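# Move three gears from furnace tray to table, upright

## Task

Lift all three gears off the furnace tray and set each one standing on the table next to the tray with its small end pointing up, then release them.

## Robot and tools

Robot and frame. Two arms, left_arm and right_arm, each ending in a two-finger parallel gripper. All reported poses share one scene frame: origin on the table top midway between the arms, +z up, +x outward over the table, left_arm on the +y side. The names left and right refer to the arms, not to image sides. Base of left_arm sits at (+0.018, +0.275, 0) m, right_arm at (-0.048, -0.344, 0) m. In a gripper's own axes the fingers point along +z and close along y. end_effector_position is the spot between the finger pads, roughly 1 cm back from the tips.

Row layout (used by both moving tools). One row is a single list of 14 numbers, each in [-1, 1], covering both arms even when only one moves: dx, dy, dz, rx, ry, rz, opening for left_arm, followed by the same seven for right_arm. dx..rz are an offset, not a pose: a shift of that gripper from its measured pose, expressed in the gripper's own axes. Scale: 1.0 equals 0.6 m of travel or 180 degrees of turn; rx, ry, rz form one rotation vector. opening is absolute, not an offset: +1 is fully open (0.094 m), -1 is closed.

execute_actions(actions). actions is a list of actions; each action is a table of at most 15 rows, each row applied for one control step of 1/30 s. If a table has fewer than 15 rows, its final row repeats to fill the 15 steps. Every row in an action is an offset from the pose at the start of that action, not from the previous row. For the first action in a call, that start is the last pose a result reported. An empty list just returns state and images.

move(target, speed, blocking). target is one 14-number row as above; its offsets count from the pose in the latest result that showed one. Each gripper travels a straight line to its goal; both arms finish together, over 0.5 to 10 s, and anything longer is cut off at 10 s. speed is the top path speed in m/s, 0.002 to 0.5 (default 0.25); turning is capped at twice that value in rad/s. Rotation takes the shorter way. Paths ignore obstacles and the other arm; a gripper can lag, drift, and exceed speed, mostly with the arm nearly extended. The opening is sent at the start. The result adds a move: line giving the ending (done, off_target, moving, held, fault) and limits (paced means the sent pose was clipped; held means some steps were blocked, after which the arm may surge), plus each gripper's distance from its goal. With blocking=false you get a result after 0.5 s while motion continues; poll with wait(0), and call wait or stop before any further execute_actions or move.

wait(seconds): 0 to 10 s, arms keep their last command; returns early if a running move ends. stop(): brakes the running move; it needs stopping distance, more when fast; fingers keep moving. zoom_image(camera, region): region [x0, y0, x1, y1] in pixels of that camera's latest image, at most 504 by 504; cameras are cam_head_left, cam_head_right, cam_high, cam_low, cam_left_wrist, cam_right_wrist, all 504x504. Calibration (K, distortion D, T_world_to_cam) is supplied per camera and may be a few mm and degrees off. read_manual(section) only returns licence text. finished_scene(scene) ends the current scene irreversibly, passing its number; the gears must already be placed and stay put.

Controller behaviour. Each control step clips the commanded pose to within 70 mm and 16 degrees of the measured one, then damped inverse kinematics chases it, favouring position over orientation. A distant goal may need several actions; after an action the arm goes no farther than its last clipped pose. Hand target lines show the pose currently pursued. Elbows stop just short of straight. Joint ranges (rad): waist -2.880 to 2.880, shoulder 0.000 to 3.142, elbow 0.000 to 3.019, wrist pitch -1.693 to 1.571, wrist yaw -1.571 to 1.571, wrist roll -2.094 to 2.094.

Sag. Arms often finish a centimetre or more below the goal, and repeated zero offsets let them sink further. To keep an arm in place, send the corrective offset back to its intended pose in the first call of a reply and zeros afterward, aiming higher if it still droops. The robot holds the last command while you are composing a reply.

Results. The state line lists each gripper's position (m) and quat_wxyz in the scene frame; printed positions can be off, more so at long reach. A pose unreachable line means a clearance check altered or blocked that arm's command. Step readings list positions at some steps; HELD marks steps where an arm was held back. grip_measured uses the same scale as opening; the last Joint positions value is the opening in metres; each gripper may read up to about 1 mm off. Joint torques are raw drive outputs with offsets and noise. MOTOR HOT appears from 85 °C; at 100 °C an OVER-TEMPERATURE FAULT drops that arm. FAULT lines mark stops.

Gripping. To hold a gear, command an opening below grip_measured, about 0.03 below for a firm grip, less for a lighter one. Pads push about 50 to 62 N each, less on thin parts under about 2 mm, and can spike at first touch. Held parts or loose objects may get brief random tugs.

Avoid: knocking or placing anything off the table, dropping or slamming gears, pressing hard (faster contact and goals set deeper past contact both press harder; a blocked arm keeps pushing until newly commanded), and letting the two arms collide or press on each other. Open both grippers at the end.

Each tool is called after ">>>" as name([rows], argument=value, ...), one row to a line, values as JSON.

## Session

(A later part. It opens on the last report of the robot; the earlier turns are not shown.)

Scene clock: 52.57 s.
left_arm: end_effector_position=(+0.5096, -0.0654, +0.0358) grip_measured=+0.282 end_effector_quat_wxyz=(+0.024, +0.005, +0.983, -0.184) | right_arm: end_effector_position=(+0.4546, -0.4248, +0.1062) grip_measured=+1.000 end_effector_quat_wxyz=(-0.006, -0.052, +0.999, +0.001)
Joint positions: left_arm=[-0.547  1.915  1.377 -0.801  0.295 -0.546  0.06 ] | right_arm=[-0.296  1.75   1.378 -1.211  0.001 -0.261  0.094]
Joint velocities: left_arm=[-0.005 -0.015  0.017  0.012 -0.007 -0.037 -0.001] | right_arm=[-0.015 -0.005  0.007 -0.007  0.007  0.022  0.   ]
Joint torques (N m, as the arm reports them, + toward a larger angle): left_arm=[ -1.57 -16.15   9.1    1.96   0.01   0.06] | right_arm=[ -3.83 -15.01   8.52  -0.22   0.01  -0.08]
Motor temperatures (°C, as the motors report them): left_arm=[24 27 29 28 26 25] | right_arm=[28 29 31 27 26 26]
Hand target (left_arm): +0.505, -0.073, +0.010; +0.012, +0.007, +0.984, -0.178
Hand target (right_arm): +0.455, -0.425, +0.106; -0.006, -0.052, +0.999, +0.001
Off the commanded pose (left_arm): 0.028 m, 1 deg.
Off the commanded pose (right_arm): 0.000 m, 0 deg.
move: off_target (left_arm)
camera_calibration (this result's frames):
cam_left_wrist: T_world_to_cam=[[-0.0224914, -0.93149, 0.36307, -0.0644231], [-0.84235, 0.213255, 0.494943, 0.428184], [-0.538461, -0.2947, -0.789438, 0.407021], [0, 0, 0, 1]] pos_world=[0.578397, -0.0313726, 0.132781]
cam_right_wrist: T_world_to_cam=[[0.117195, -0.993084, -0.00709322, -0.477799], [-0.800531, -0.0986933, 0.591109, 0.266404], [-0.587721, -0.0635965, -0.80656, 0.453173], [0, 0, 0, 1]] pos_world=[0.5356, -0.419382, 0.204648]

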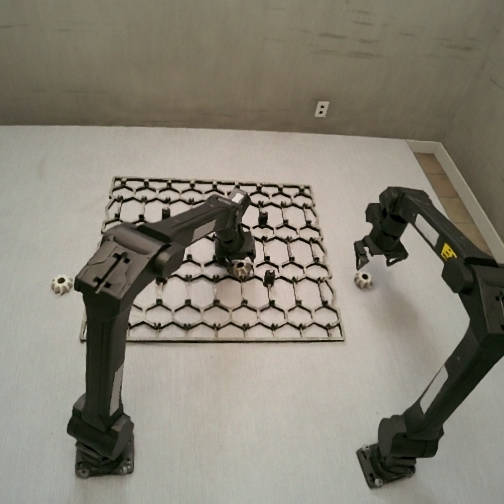

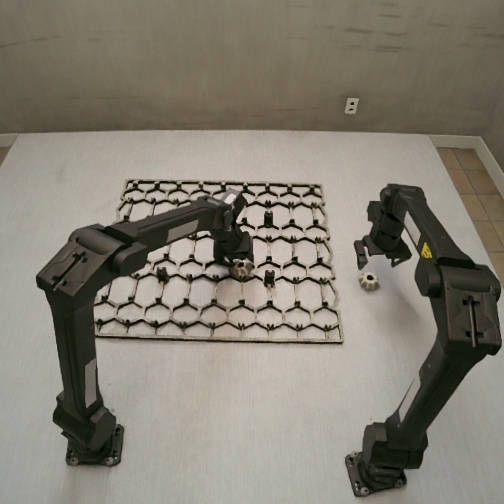

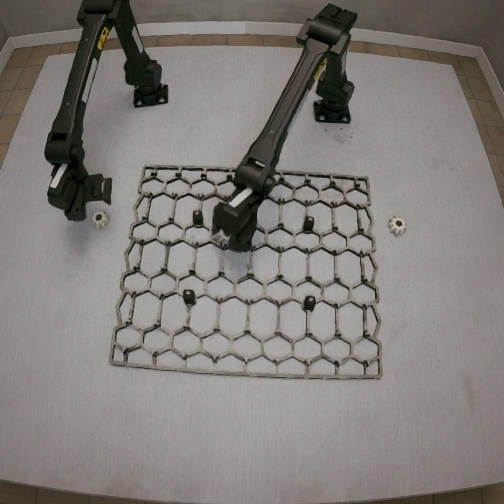

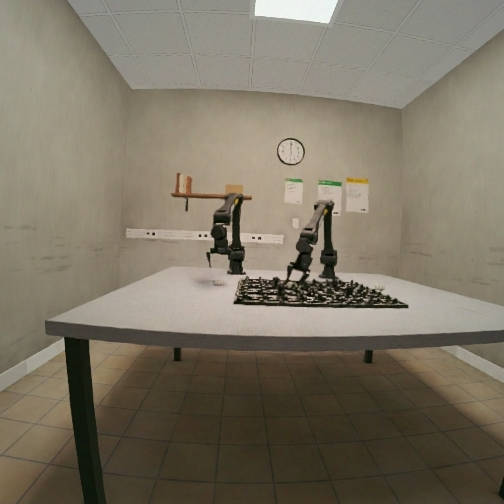

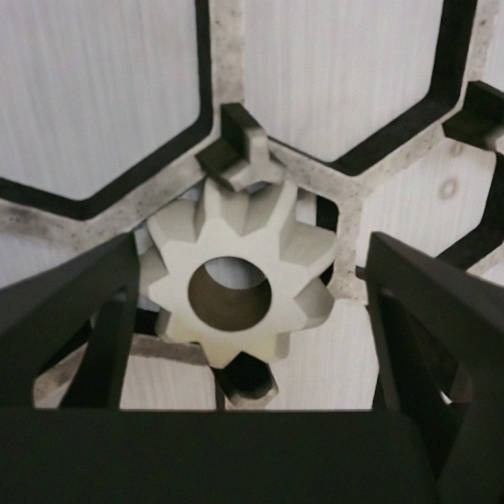

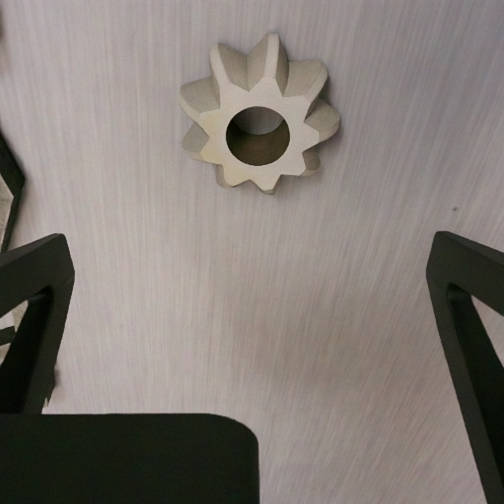

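>>> move(target=[0,0,0.03,0,0,0,-0.6, 0,0,0,0,0,0,1])

>>> move(target=[-0.03,0,-0.12,0,-0.01,0,-0.6, 0,0,0,0,0,0,1], speed=0.04)

Scene clock: 53.43 s.
left_arm: end_effector_position=(+0.5144, -0.0633, +0.0406) grip_measured=-0.598 end_effector_quat_wxyz=(+0.034, +0.002, +0.982, -0.187) | right_arm: end_effector_position=(+0.4546, -0.4248, +0.1062) grip_measured=+1.000 end_effector_quat_wxyz=(-0.006, -0.052, +0.999, +0.001)
Joint positions: left_arm=[-0.541  1.906  1.372 -0.785  0.291 -0.549  0.019] | right_arm=[-0.296  1.75   1.378 -1.211  0.001 -0.261  0.094]
Joint velocities: left_arm=[-0.005  0.005 -0.002  0.002 -0.037  0.007  0.   ] | right_arm=[-0.005  0.005 -0.002 -0.017  0.022 -0.022  0.   ]
Joint torques (N m, as the arm reports them, + toward a larger angle): left_arm=[ -1.77 -16.14   9.26   1.54   0.1    0.01] | right_arm=[ -2.94 -15.59   8.37  -0.11   0.04  -0.04]
Motor temperatures (°C, as the motors report them): left_arm=[24 27 29 28 26 25] | right_arm=[28 29 31 27 26 26]
Hand target (left_arm): +0.510, -0.071, +0.019; +0.024, +0.005, +0.983, -0.184
Hand target (right_arm): +0.455, -0.425, +0.106; -0.006, -0.052, +0.999, +0.001
Off the commanded pose (left_arm): 0.024 m, 1 deg.
Off the commanded pose (right_arm): 0.000 m, 0 deg.
move: off_target (left_arm)
camera_calibration (this result's frames):
cam_left_wrist: T_world_to_cam=[[-0.0203879, -0.928938, 0.369674, -0.0652189], [-0.853797, 0.208564, 0.477003, 0.435718], [-0.520207, -0.305901, -0.797376, 0.404265], [0, 0, 0, 1]] pos_world=[0.580986, -0.027794, 0.138623]
cam_right_wrist: T_world_to_cam=[[0.117195, -0.993084, -0.00709322, -0.477799], [-0.800531, -0.0986933, 0.591109, 0.266404], [-0.587721, -0.0635965, -0.80656, 0.453173], [0, 0, 0, 1]] pos_world=[0.5356, -0.419382, 0.204648]

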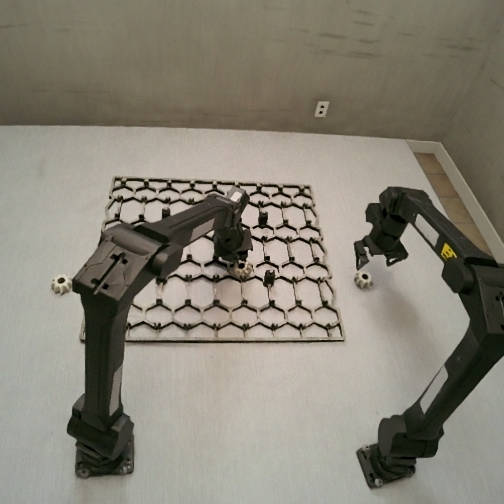

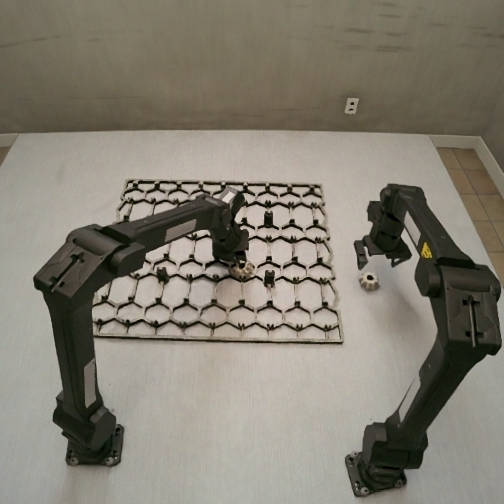

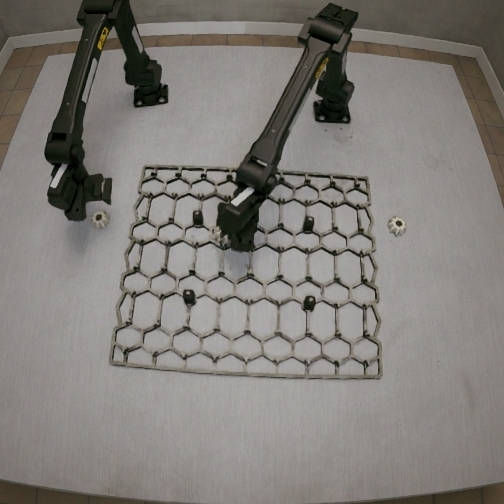

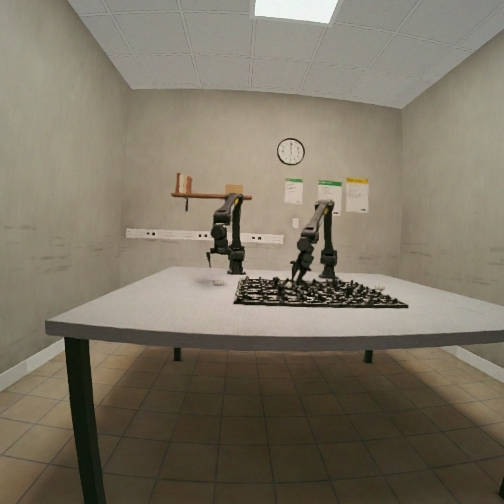

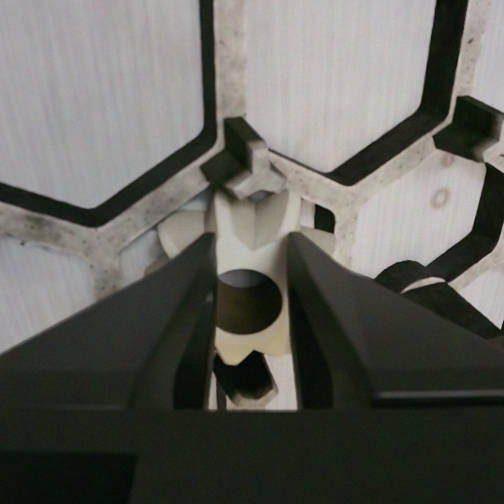

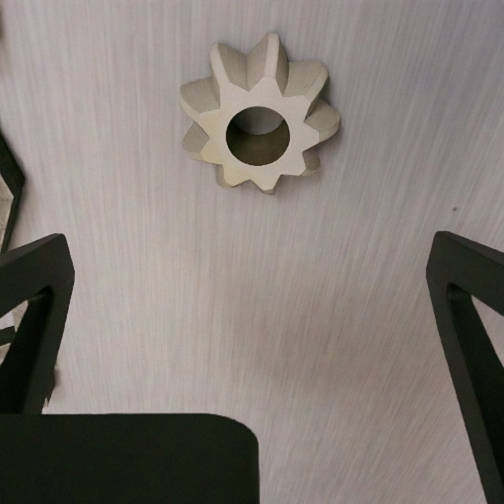

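Scene clock: 55.67 s.
left_arm: end_effector_position=(+0.5099, -0.0375, +0.0828) grip_measured=-0.598 end_effector_quat_wxyz=(+0.027, -0.003, +0.983, -0.179) | right_arm: end_effector_position=(+0.4546, -0.4248, +0.1062) grip_measured=+1.000 end_effector_quat_wxyz=(-0.006, -0.052, +0.999, +0.001)
Joint positions: left_arm=[-0.506  1.827  1.384 -0.906  0.291 -0.519  0.019] | right_arm=[-0.296  1.75   1.378 -1.211  0.001 -0.261  0.094]
Joint velocities: left_arm=[-0.015 -0.005  0.002 -0.027  0.022  0.007  0.001] | right_arm=[ 0.005 -0.005 -0.017  0.002 -0.037 -0.022  0.   ]
Joint torques (N m, as the arm reports them, + toward a larger angle): left_arm=[  0.71 -20.42  13.39   0.23  -0.08   0.15] | right_arm=[ -2.73 -15.51   8.41  -0.03  -0.01  -0.11]
Motor temperatures (°C, as the motors report them): left_arm=[24 27 29 28 26 25] | right_arm=[28 29 31 27 26 26]
Hand target (left_arm): +0.526, -0.037, +0.109; +0.050, -0.001, +0.981, -0.188
Hand target (right_arm): +0.455, -0.425, +0.106; -0.006, -0.052, +0.999, +0.001
Off the commanded pose (left_arm): 0.031 m, 3 deg.
Off the commanded pose (right_arm): 0.000 m, 0 deg.
move: off_target (left_arm)
camera_calibration (this result's frames):
cam_left_wrist: T_world_to_cam=[[-0.00816649, -0.9351, 0.354291, -0.0621787], [-0.847057, 0.194765, 0.494531, 0.400988], [-0.531439, -0.296066, -0.793673, 0.44925], [0, 0, 0, 1]] pos_world=[0.577901, -0.00323437, 0.180286]
cam_right_wrist: T_world_to_cam=[[0.117195, -0.993084, -0.00709322, -0.477799], [-0.800531, -0.0986933, 0.591109, 0.266404], [-0.587721, -0.0635965, -0.80656, 0.453173], [0, 0, 0, 1]] pos_world=[0.5356, -0.419382, 0.204648]

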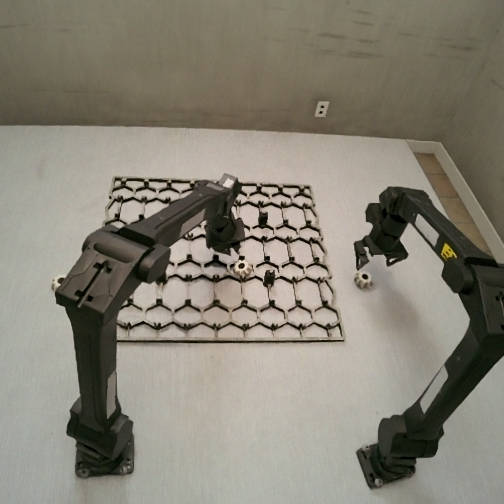

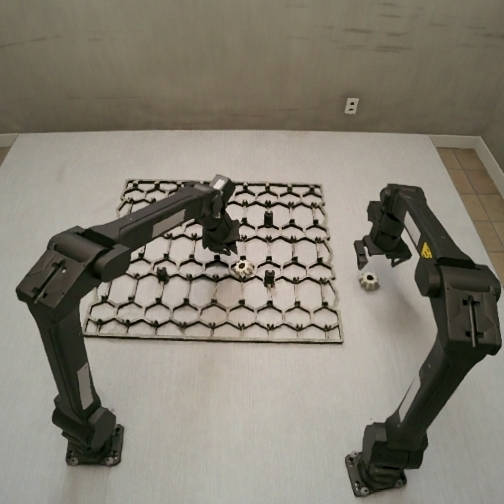

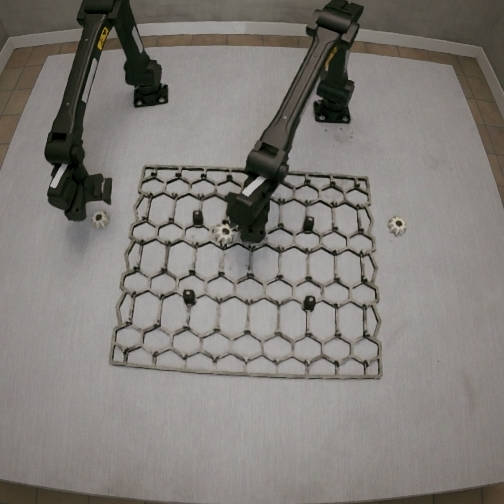

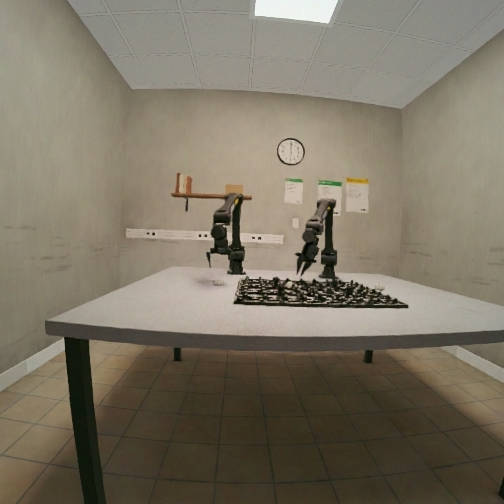

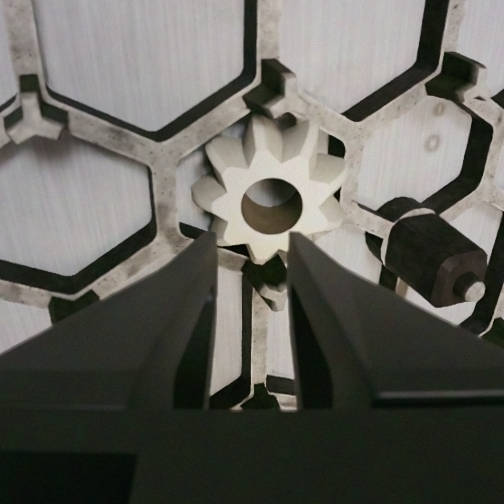

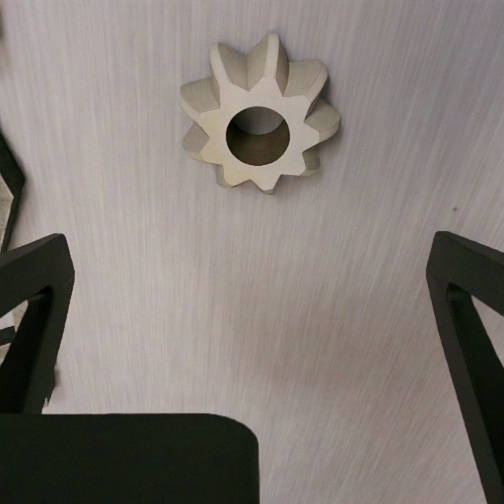

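>>> move(target=[0.022,-0.003,0.064,-0.114,0.012,0,-0.4, 0,0,0,0,0,0,1], speed=0.08)

Scene clock: 58.57 s.
left_arm: end_effector_position=(+0.4924, -0.0410, +0.0493) grip_measured=-0.402 end_effector_quat_wxyz=(+0.010, -0.006, +1.000, -0.002) | right_arm: end_effector_position=(+0.4546, -0.4248, +0.1062) grip_measured=+1.000 end_effector_quat_wxyz=(-0.006, -0.052, +0.999, +0.001)
Joint positions: left_arm=[-0.615  1.937  1.492 -1.106 -0.008 -0.602  0.028] | right_arm=[-0.296  1.75   1.378 -1.211  0.001 -0.261  0.094]
Joint velocities: left_arm=[-0.015 -0.005  0.002  0.002  0.007  0.066  0.   ] | right_arm=[-0.005 -0.005 -0.002 -0.002  0.022 -0.022  0.   ]
Joint torques (N m, as the arm reports them, + toward a larger angle): left_arm=[ -1.41 -17.86  13.19  -0.23  -0.29  -0.08] | right_arm=[ -3.37 -14.87   8.4    0.04  -0.01  -0.07]
Motor temperatures (°C, as the motors report them): left_arm=[24 27 29 28 26 25] | right_arm=[28 29 31 27 26 26]
Hand target (left_arm): +0.498, -0.052, +0.046; +0.011, -0.005, +1.000, +0.000
Hand target (right_arm): +0.455, -0.425, +0.106; -0.006, -0.052, +0.999, +0.001
Off the commanded pose (left_arm): 0.014 m, 0 deg.
Off the commanded pose (right_arm): 0.000 m, 0 deg.
move: off_target (left_arm)
camera_calibration (this result's frames):
cam_left_wrist: T_world_to_cam=[[0.00830815, -0.999941, 0.00701973, -0.0473672], [-0.829047, -0.0029628, 0.55917, 0.383247], [-0.559117, -0.0104654, -0.829023, 0.439434], [0, 0, 0, 1]] pos_world=[0.563818, -0.0416301, 0.150333]
cam_right_wrist: T_world_to_cam=[[0.117195, -0.993084, -0.00709322, -0.477799], [-0.800531, -0.0986933, 0.591109, 0.266404], [-0.587721, -0.0635965, -0.80656, 0.453173], [0, 0, 0, 1]] pos_world=[0.5356, -0.419382, 0.204648]

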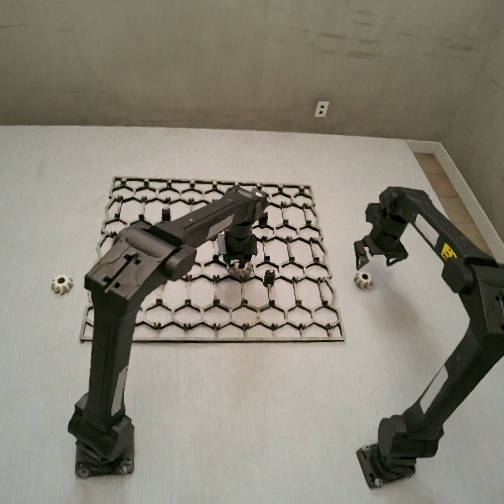

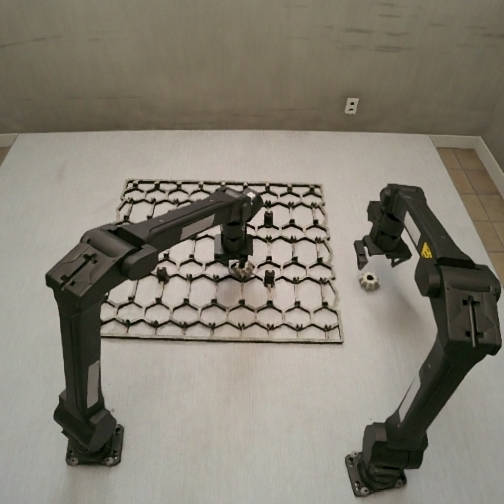

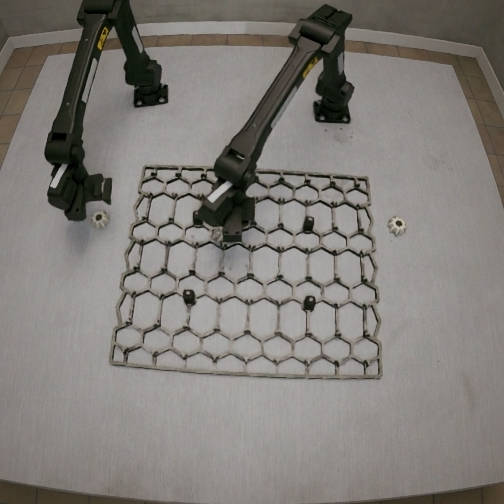

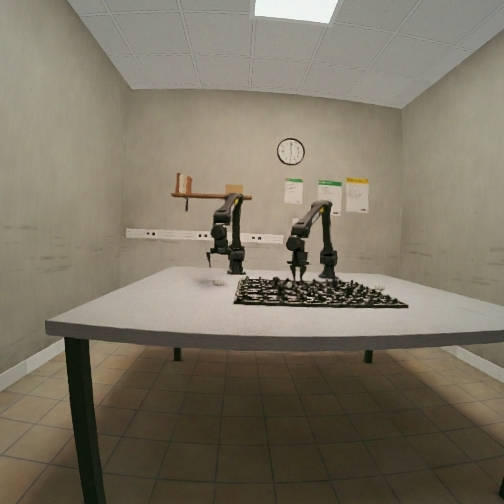

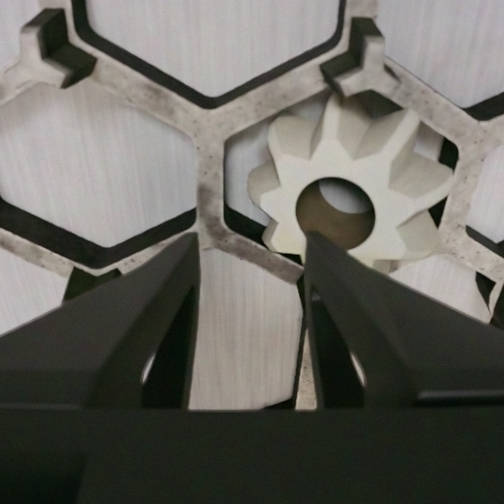

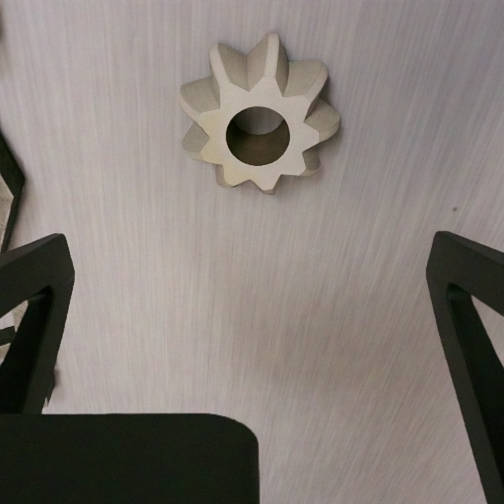

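>>> move(target=[-0.017,-0.065,-0.043,-0.10,0,0,0.6, 0,0,0,0,0,0,1], speed=0.08)

Scene clock: 61.10 s.
left_arm: end_effector_position=(+0.4968, -0.0685, +0.0816) grip_measured=+0.598 end_effector_quat_wxyz=(+0.011, -0.009, +0.988, +0.151) | right_arm: end_effector_position=(+0.4546, -0.4248, +0.1062) grip_measured=+1.000 end_effector_quat_wxyz=(-0.006, -0.052, +0.999, +0.001)
Joint positions: left_arm=[-0.718  2.081  1.79  -1.462 -0.245 -0.733  0.075] | right_arm=[-0.296  1.75   1.378 -1.211  0.001 -0.261  0.094]
Joint velocities: left_arm=[-0.005 -0.005  0.012 -0.032 -0.007 -0.139  0.001] | right_arm=[ 0.005 -0.024 -0.017  0.007 -0.037 -0.095  0.   ]
Joint torques (N m, as the arm reports them, + toward a larger angle): left_arm=[ -1.68 -20.18  13.3   -0.73  -0.43  -0.09] | right_arm=[ -2.65 -14.49   8.49  -0.27   0.02  -0.04]
Motor temperatures (°C, as the motors report them): left_arm=[24 27 30 28 26 25] | right_arm=[28 29 31 27 26 26]
Hand target (left_arm): +0.501, -0.079, +0.076; +0.012, -0.008, +0.988, +0.155
Hand target (right_arm): +0.455, -0.425, +0.106; -0.006, -0.052, +0.999, +0.001
Off the commanded pose (left_arm): 0.014 m, 0 deg.
Off the commanded pose (right_arm): 0.000 m, 0 deg.
move: off_target (left_arm)
camera_calibration (this result's frames):
cam_left_wrist: T_world_to_cam=[[0.0169841, -0.954842, -0.296629, -0.0516033], [-0.828632, -0.179465, 0.530246, 0.358757], [-0.559536, 0.236791, -0.79426, 0.482653], [0, 0, 0, 1]] pos_world=[0.568216, -0.0991767, 0.177816]
cam_right_wrist: T_world_to_cam=[[0.117195, -0.993084, -0.00709322, -0.477799], [-0.800531, -0.0986933, 0.591109, 0.266404], [-0.587721, -0.0635965, -0.80656, 0.453173], [0, 0, 0, 1]] pos_world=[0.5356, -0.419382, 0.204648]

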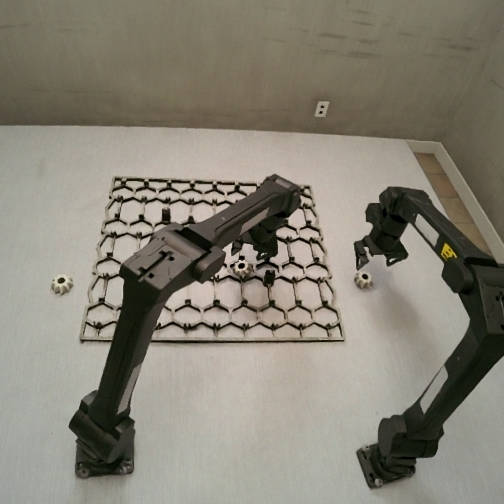

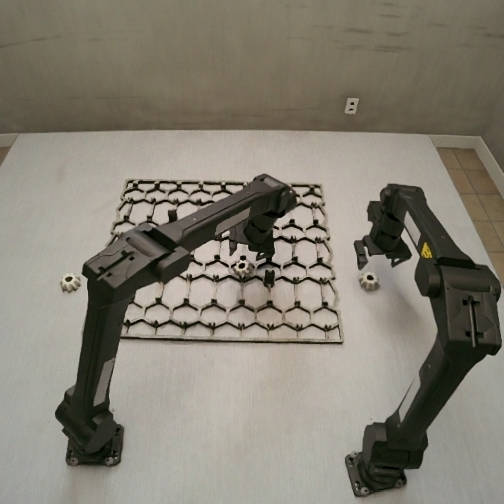

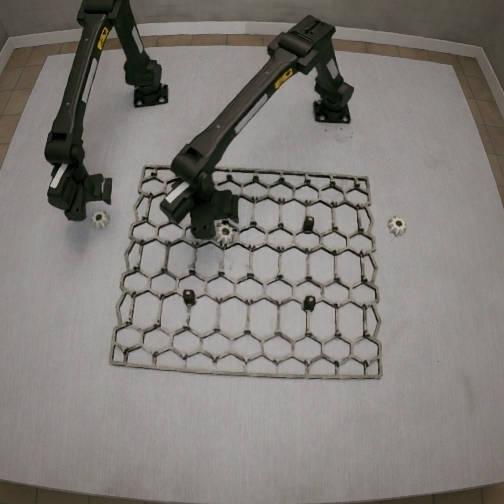

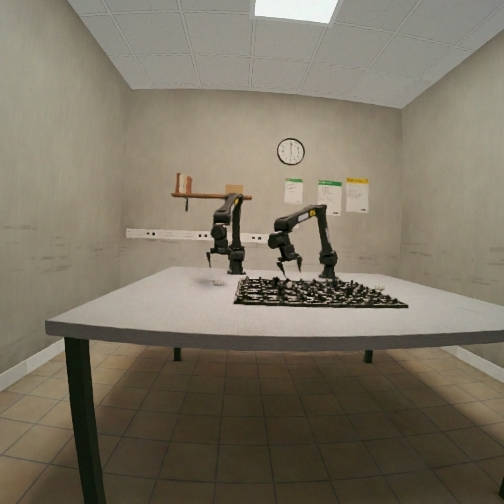

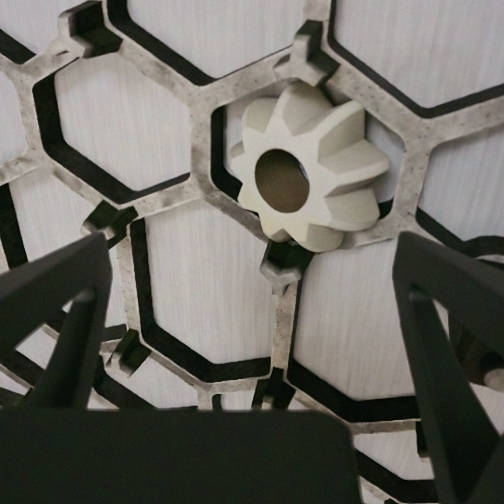

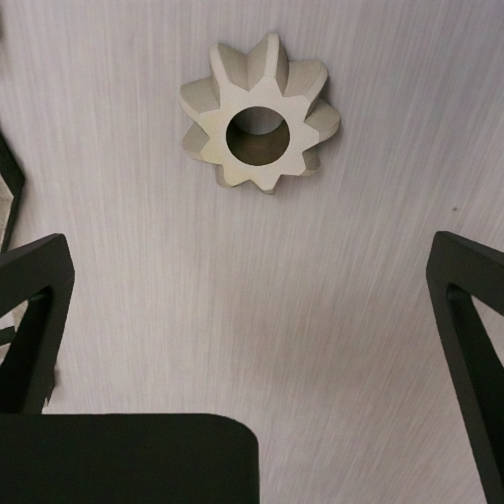

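>>> execute_actions(actions=[])

Scene clock: 61.50 s.
left_arm: end_effector_position=(+0.4967, -0.0685, +0.0816) grip_measured=+0.598 end_effector_quat_wxyz=(+0.011, -0.009, +0.988, +0.151) | right_arm: end_effector_position=(+0.4546, -0.4248, +0.1062) grip_measured=+1.000 end_effector_quat_wxyz=(-0.006, -0.052, +0.999, +0.001)
Joint positions: left_arm=[-0.718  2.081  1.79  -1.463 -0.245 -0.735  0.075] | right_arm=[-0.296  1.75   1.378 -1.211  0.001 -0.261  0.094]
Joint velocities: left_arm=[-0.005  0.005 -0.012  0.017  0.037  0.037  0.   ] | right_arm=[ 0.005 -0.005 -0.017  0.002 -0.022  0.007  0.   ]
Joint torques (N m, as the arm reports them, + toward a larger angle): left_arm=[ -1.01 -20.08  13.23  -0.9   -0.45  -0.08] | right_arm=[ -2.75 -14.68   8.43  -0.25   0.03  -0.05]
Motor temperatures (°C, as the motors report them): left_arm=[24 27 30 28 26 25] | right_arm=[28 29 31 27 26 26]
Hand target (left_arm): +0.501, -0.079, +0.076; +0.012, -0.008, +0.988, +0.155
Hand target (right_arm): +0.455, -0.425, +0.106; -0.006, -0.052, +0.999, +0.001
Off the commanded pose (left_arm): 0.014 m, 0 deg.
Off the commanded pose (right_arm): 0.000 m, 0 deg.
camera_calibration (this result's frames):
cam_left_wrist: T_world_to_cam=[[0.0184223, -0.954752, -0.296831, -0.052234], [-0.828457, -0.180784, 0.530073, 0.358538], [-0.55975, 0.236146, -0.794301, 0.48268], [0, 0, 0, 1]] pos_world=[0.568176, -0.0990355, 0.177837]
cam_right_wrist: T_world_to_cam=[[0.117195, -0.993084, -0.00709322, -0.477799], [-0.800531, -0.0986933, 0.591109, 0.266404], [-0.587721, -0.0635965, -0.80656, 0.453173], [0, 0, 0, 1]] pos_world=[0.5356, -0.419382, 0.204648]

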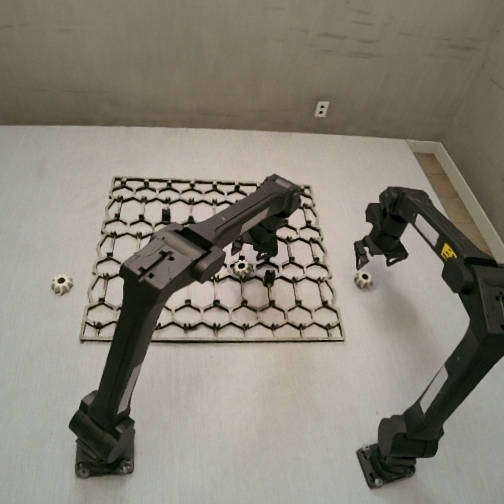

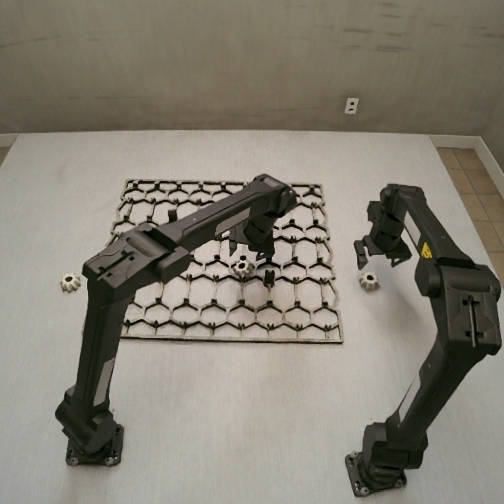

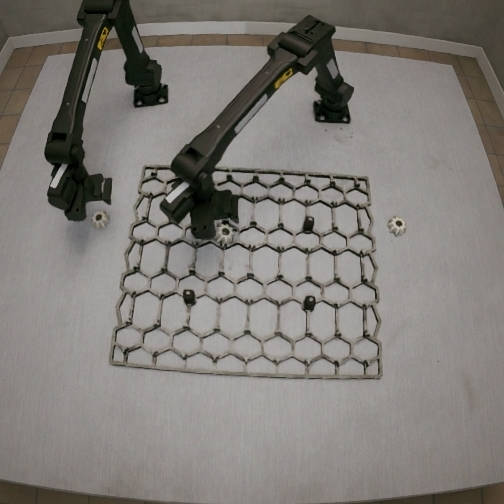

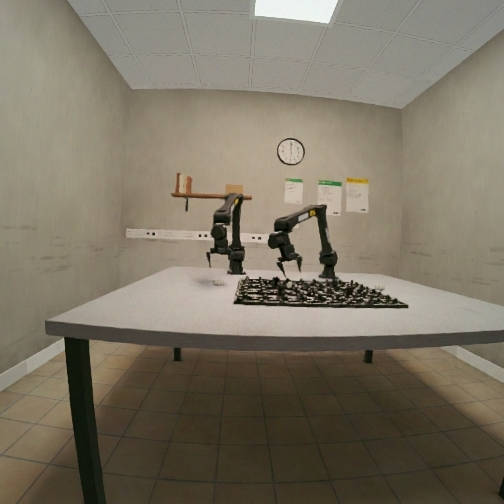

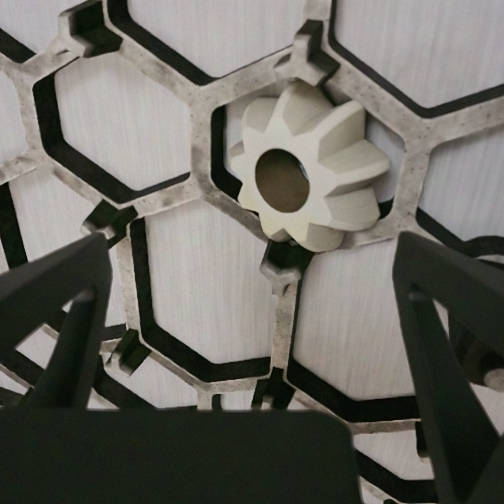

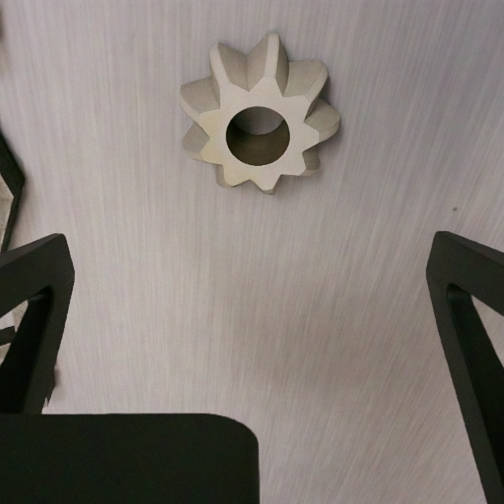

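>>> move(target=[0,-0.037,0.0845,0,0,0,0.6,0,0,0,0,0,0,1], speed=0.05)

Scene clock: 63.10 s.
left_arm: end_effector_position=(+0.4998, -0.0710, +0.0438) grip_measured=+0.598 end_effector_quat_wxyz=(+0.017, -0.011, +0.989, +0.147) | right_arm: end_effector_position=(+0.4546, -0.4248, +0.1062) grip_measured=+1.000 end_effector_quat_wxyz=(-0.006, -0.052, +0.999, +0.001)
Joint positions: left_arm=[-0.718  2.115  1.746 -1.368 -0.245 -0.735  0.075] | right_arm=[-0.296  1.75   1.378 -1.211  0.001 -0.261  0.094]
Joint velocities: left_arm=[-0.015 -0.005 -0.012 -0.022  0.007 -0.051  0.001] | right_arm=[-0.015 -0.005 -0.007 -0.012  0.022 -0.022  0.   ]
Joint torques (N m, as the arm reports them, + toward a larger angle): left_arm=[ -1.48 -20.6    9.42   0.34  -0.27  -0.05] | right_arm=[ -2.49 -15.09   8.48  -0.17  -0.01  -0.1 ]
Motor temperatures (°C, as the motors report them): left_arm=[24 27 30 28 26 25] | right_arm=[28 29 31 27 26 26]
Hand target (left_arm): +0.498, -0.074, +0.027; +0.012, -0.010, +0.988, +0.151
Hand target (right_arm): +0.455, -0.425, +0.106; -0.006, -0.052, +0.999, +0.001
Off the commanded pose (left_arm): 0.018 m, 1 deg.
Off the commanded pose (right_arm): 0.000 m, 0 deg.
move: off_target (left_arm)
camera_calibration (this result's frames):
cam_left_wrist: T_world_to_cam=[[0.0222322, -0.957595, -0.28726, -0.0684871], [-0.834626, -0.175954, 0.521957, 0.38446], [-0.550368, 0.22815, -0.803145, 0.450099], [0, 0, 0, 1]] pos_world=[0.570123, -0.100626, 0.14115]
cam_right_wrist: T_world_to_cam=[[0.117195, -0.993084, -0.00709322, -0.477799], [-0.800531, -0.0986933, 0.591109, 0.266404], [-0.587721, -0.0635965, -0.80656, 0.453173], [0, 0, 0, 1]] pos_world=[0.5356, -0.419382, 0.204648]

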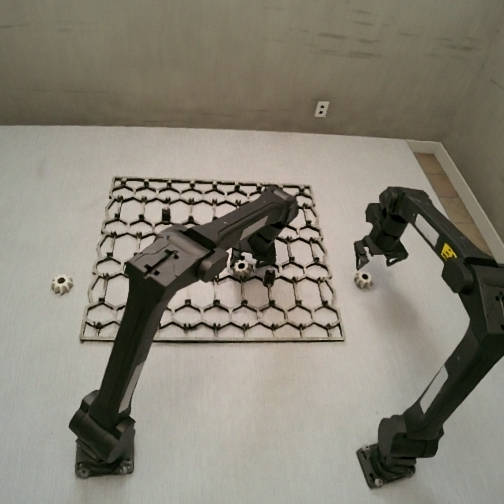

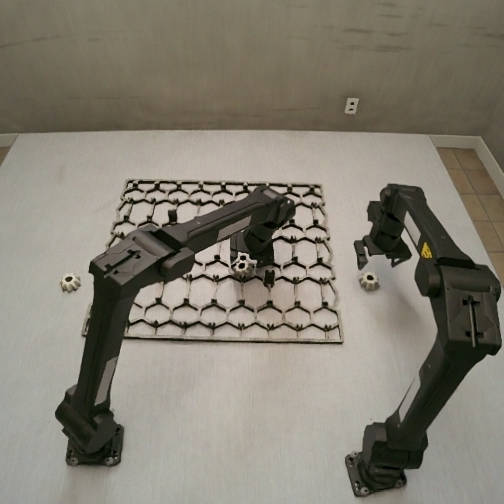

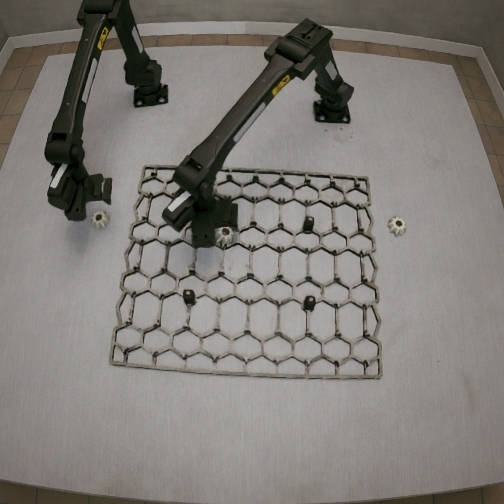

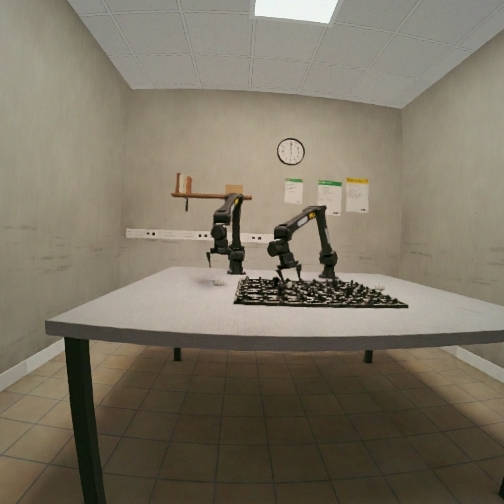

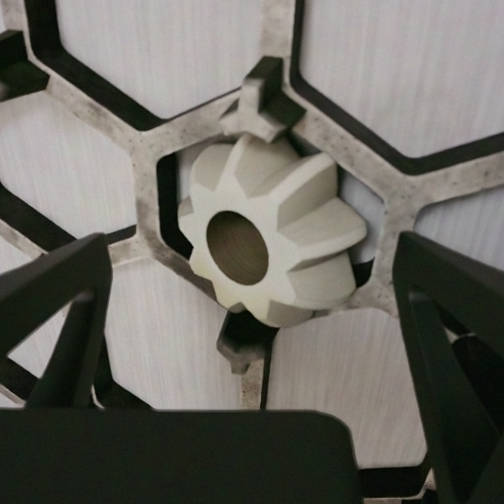

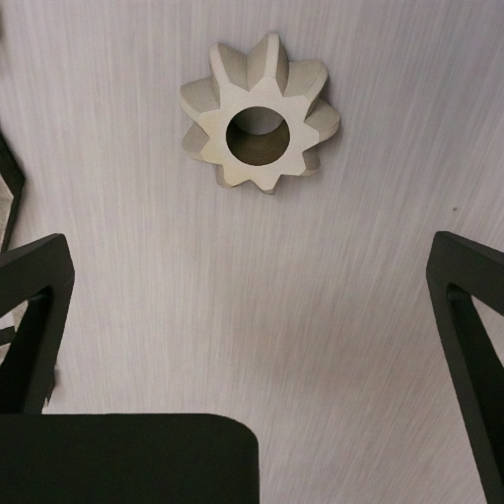

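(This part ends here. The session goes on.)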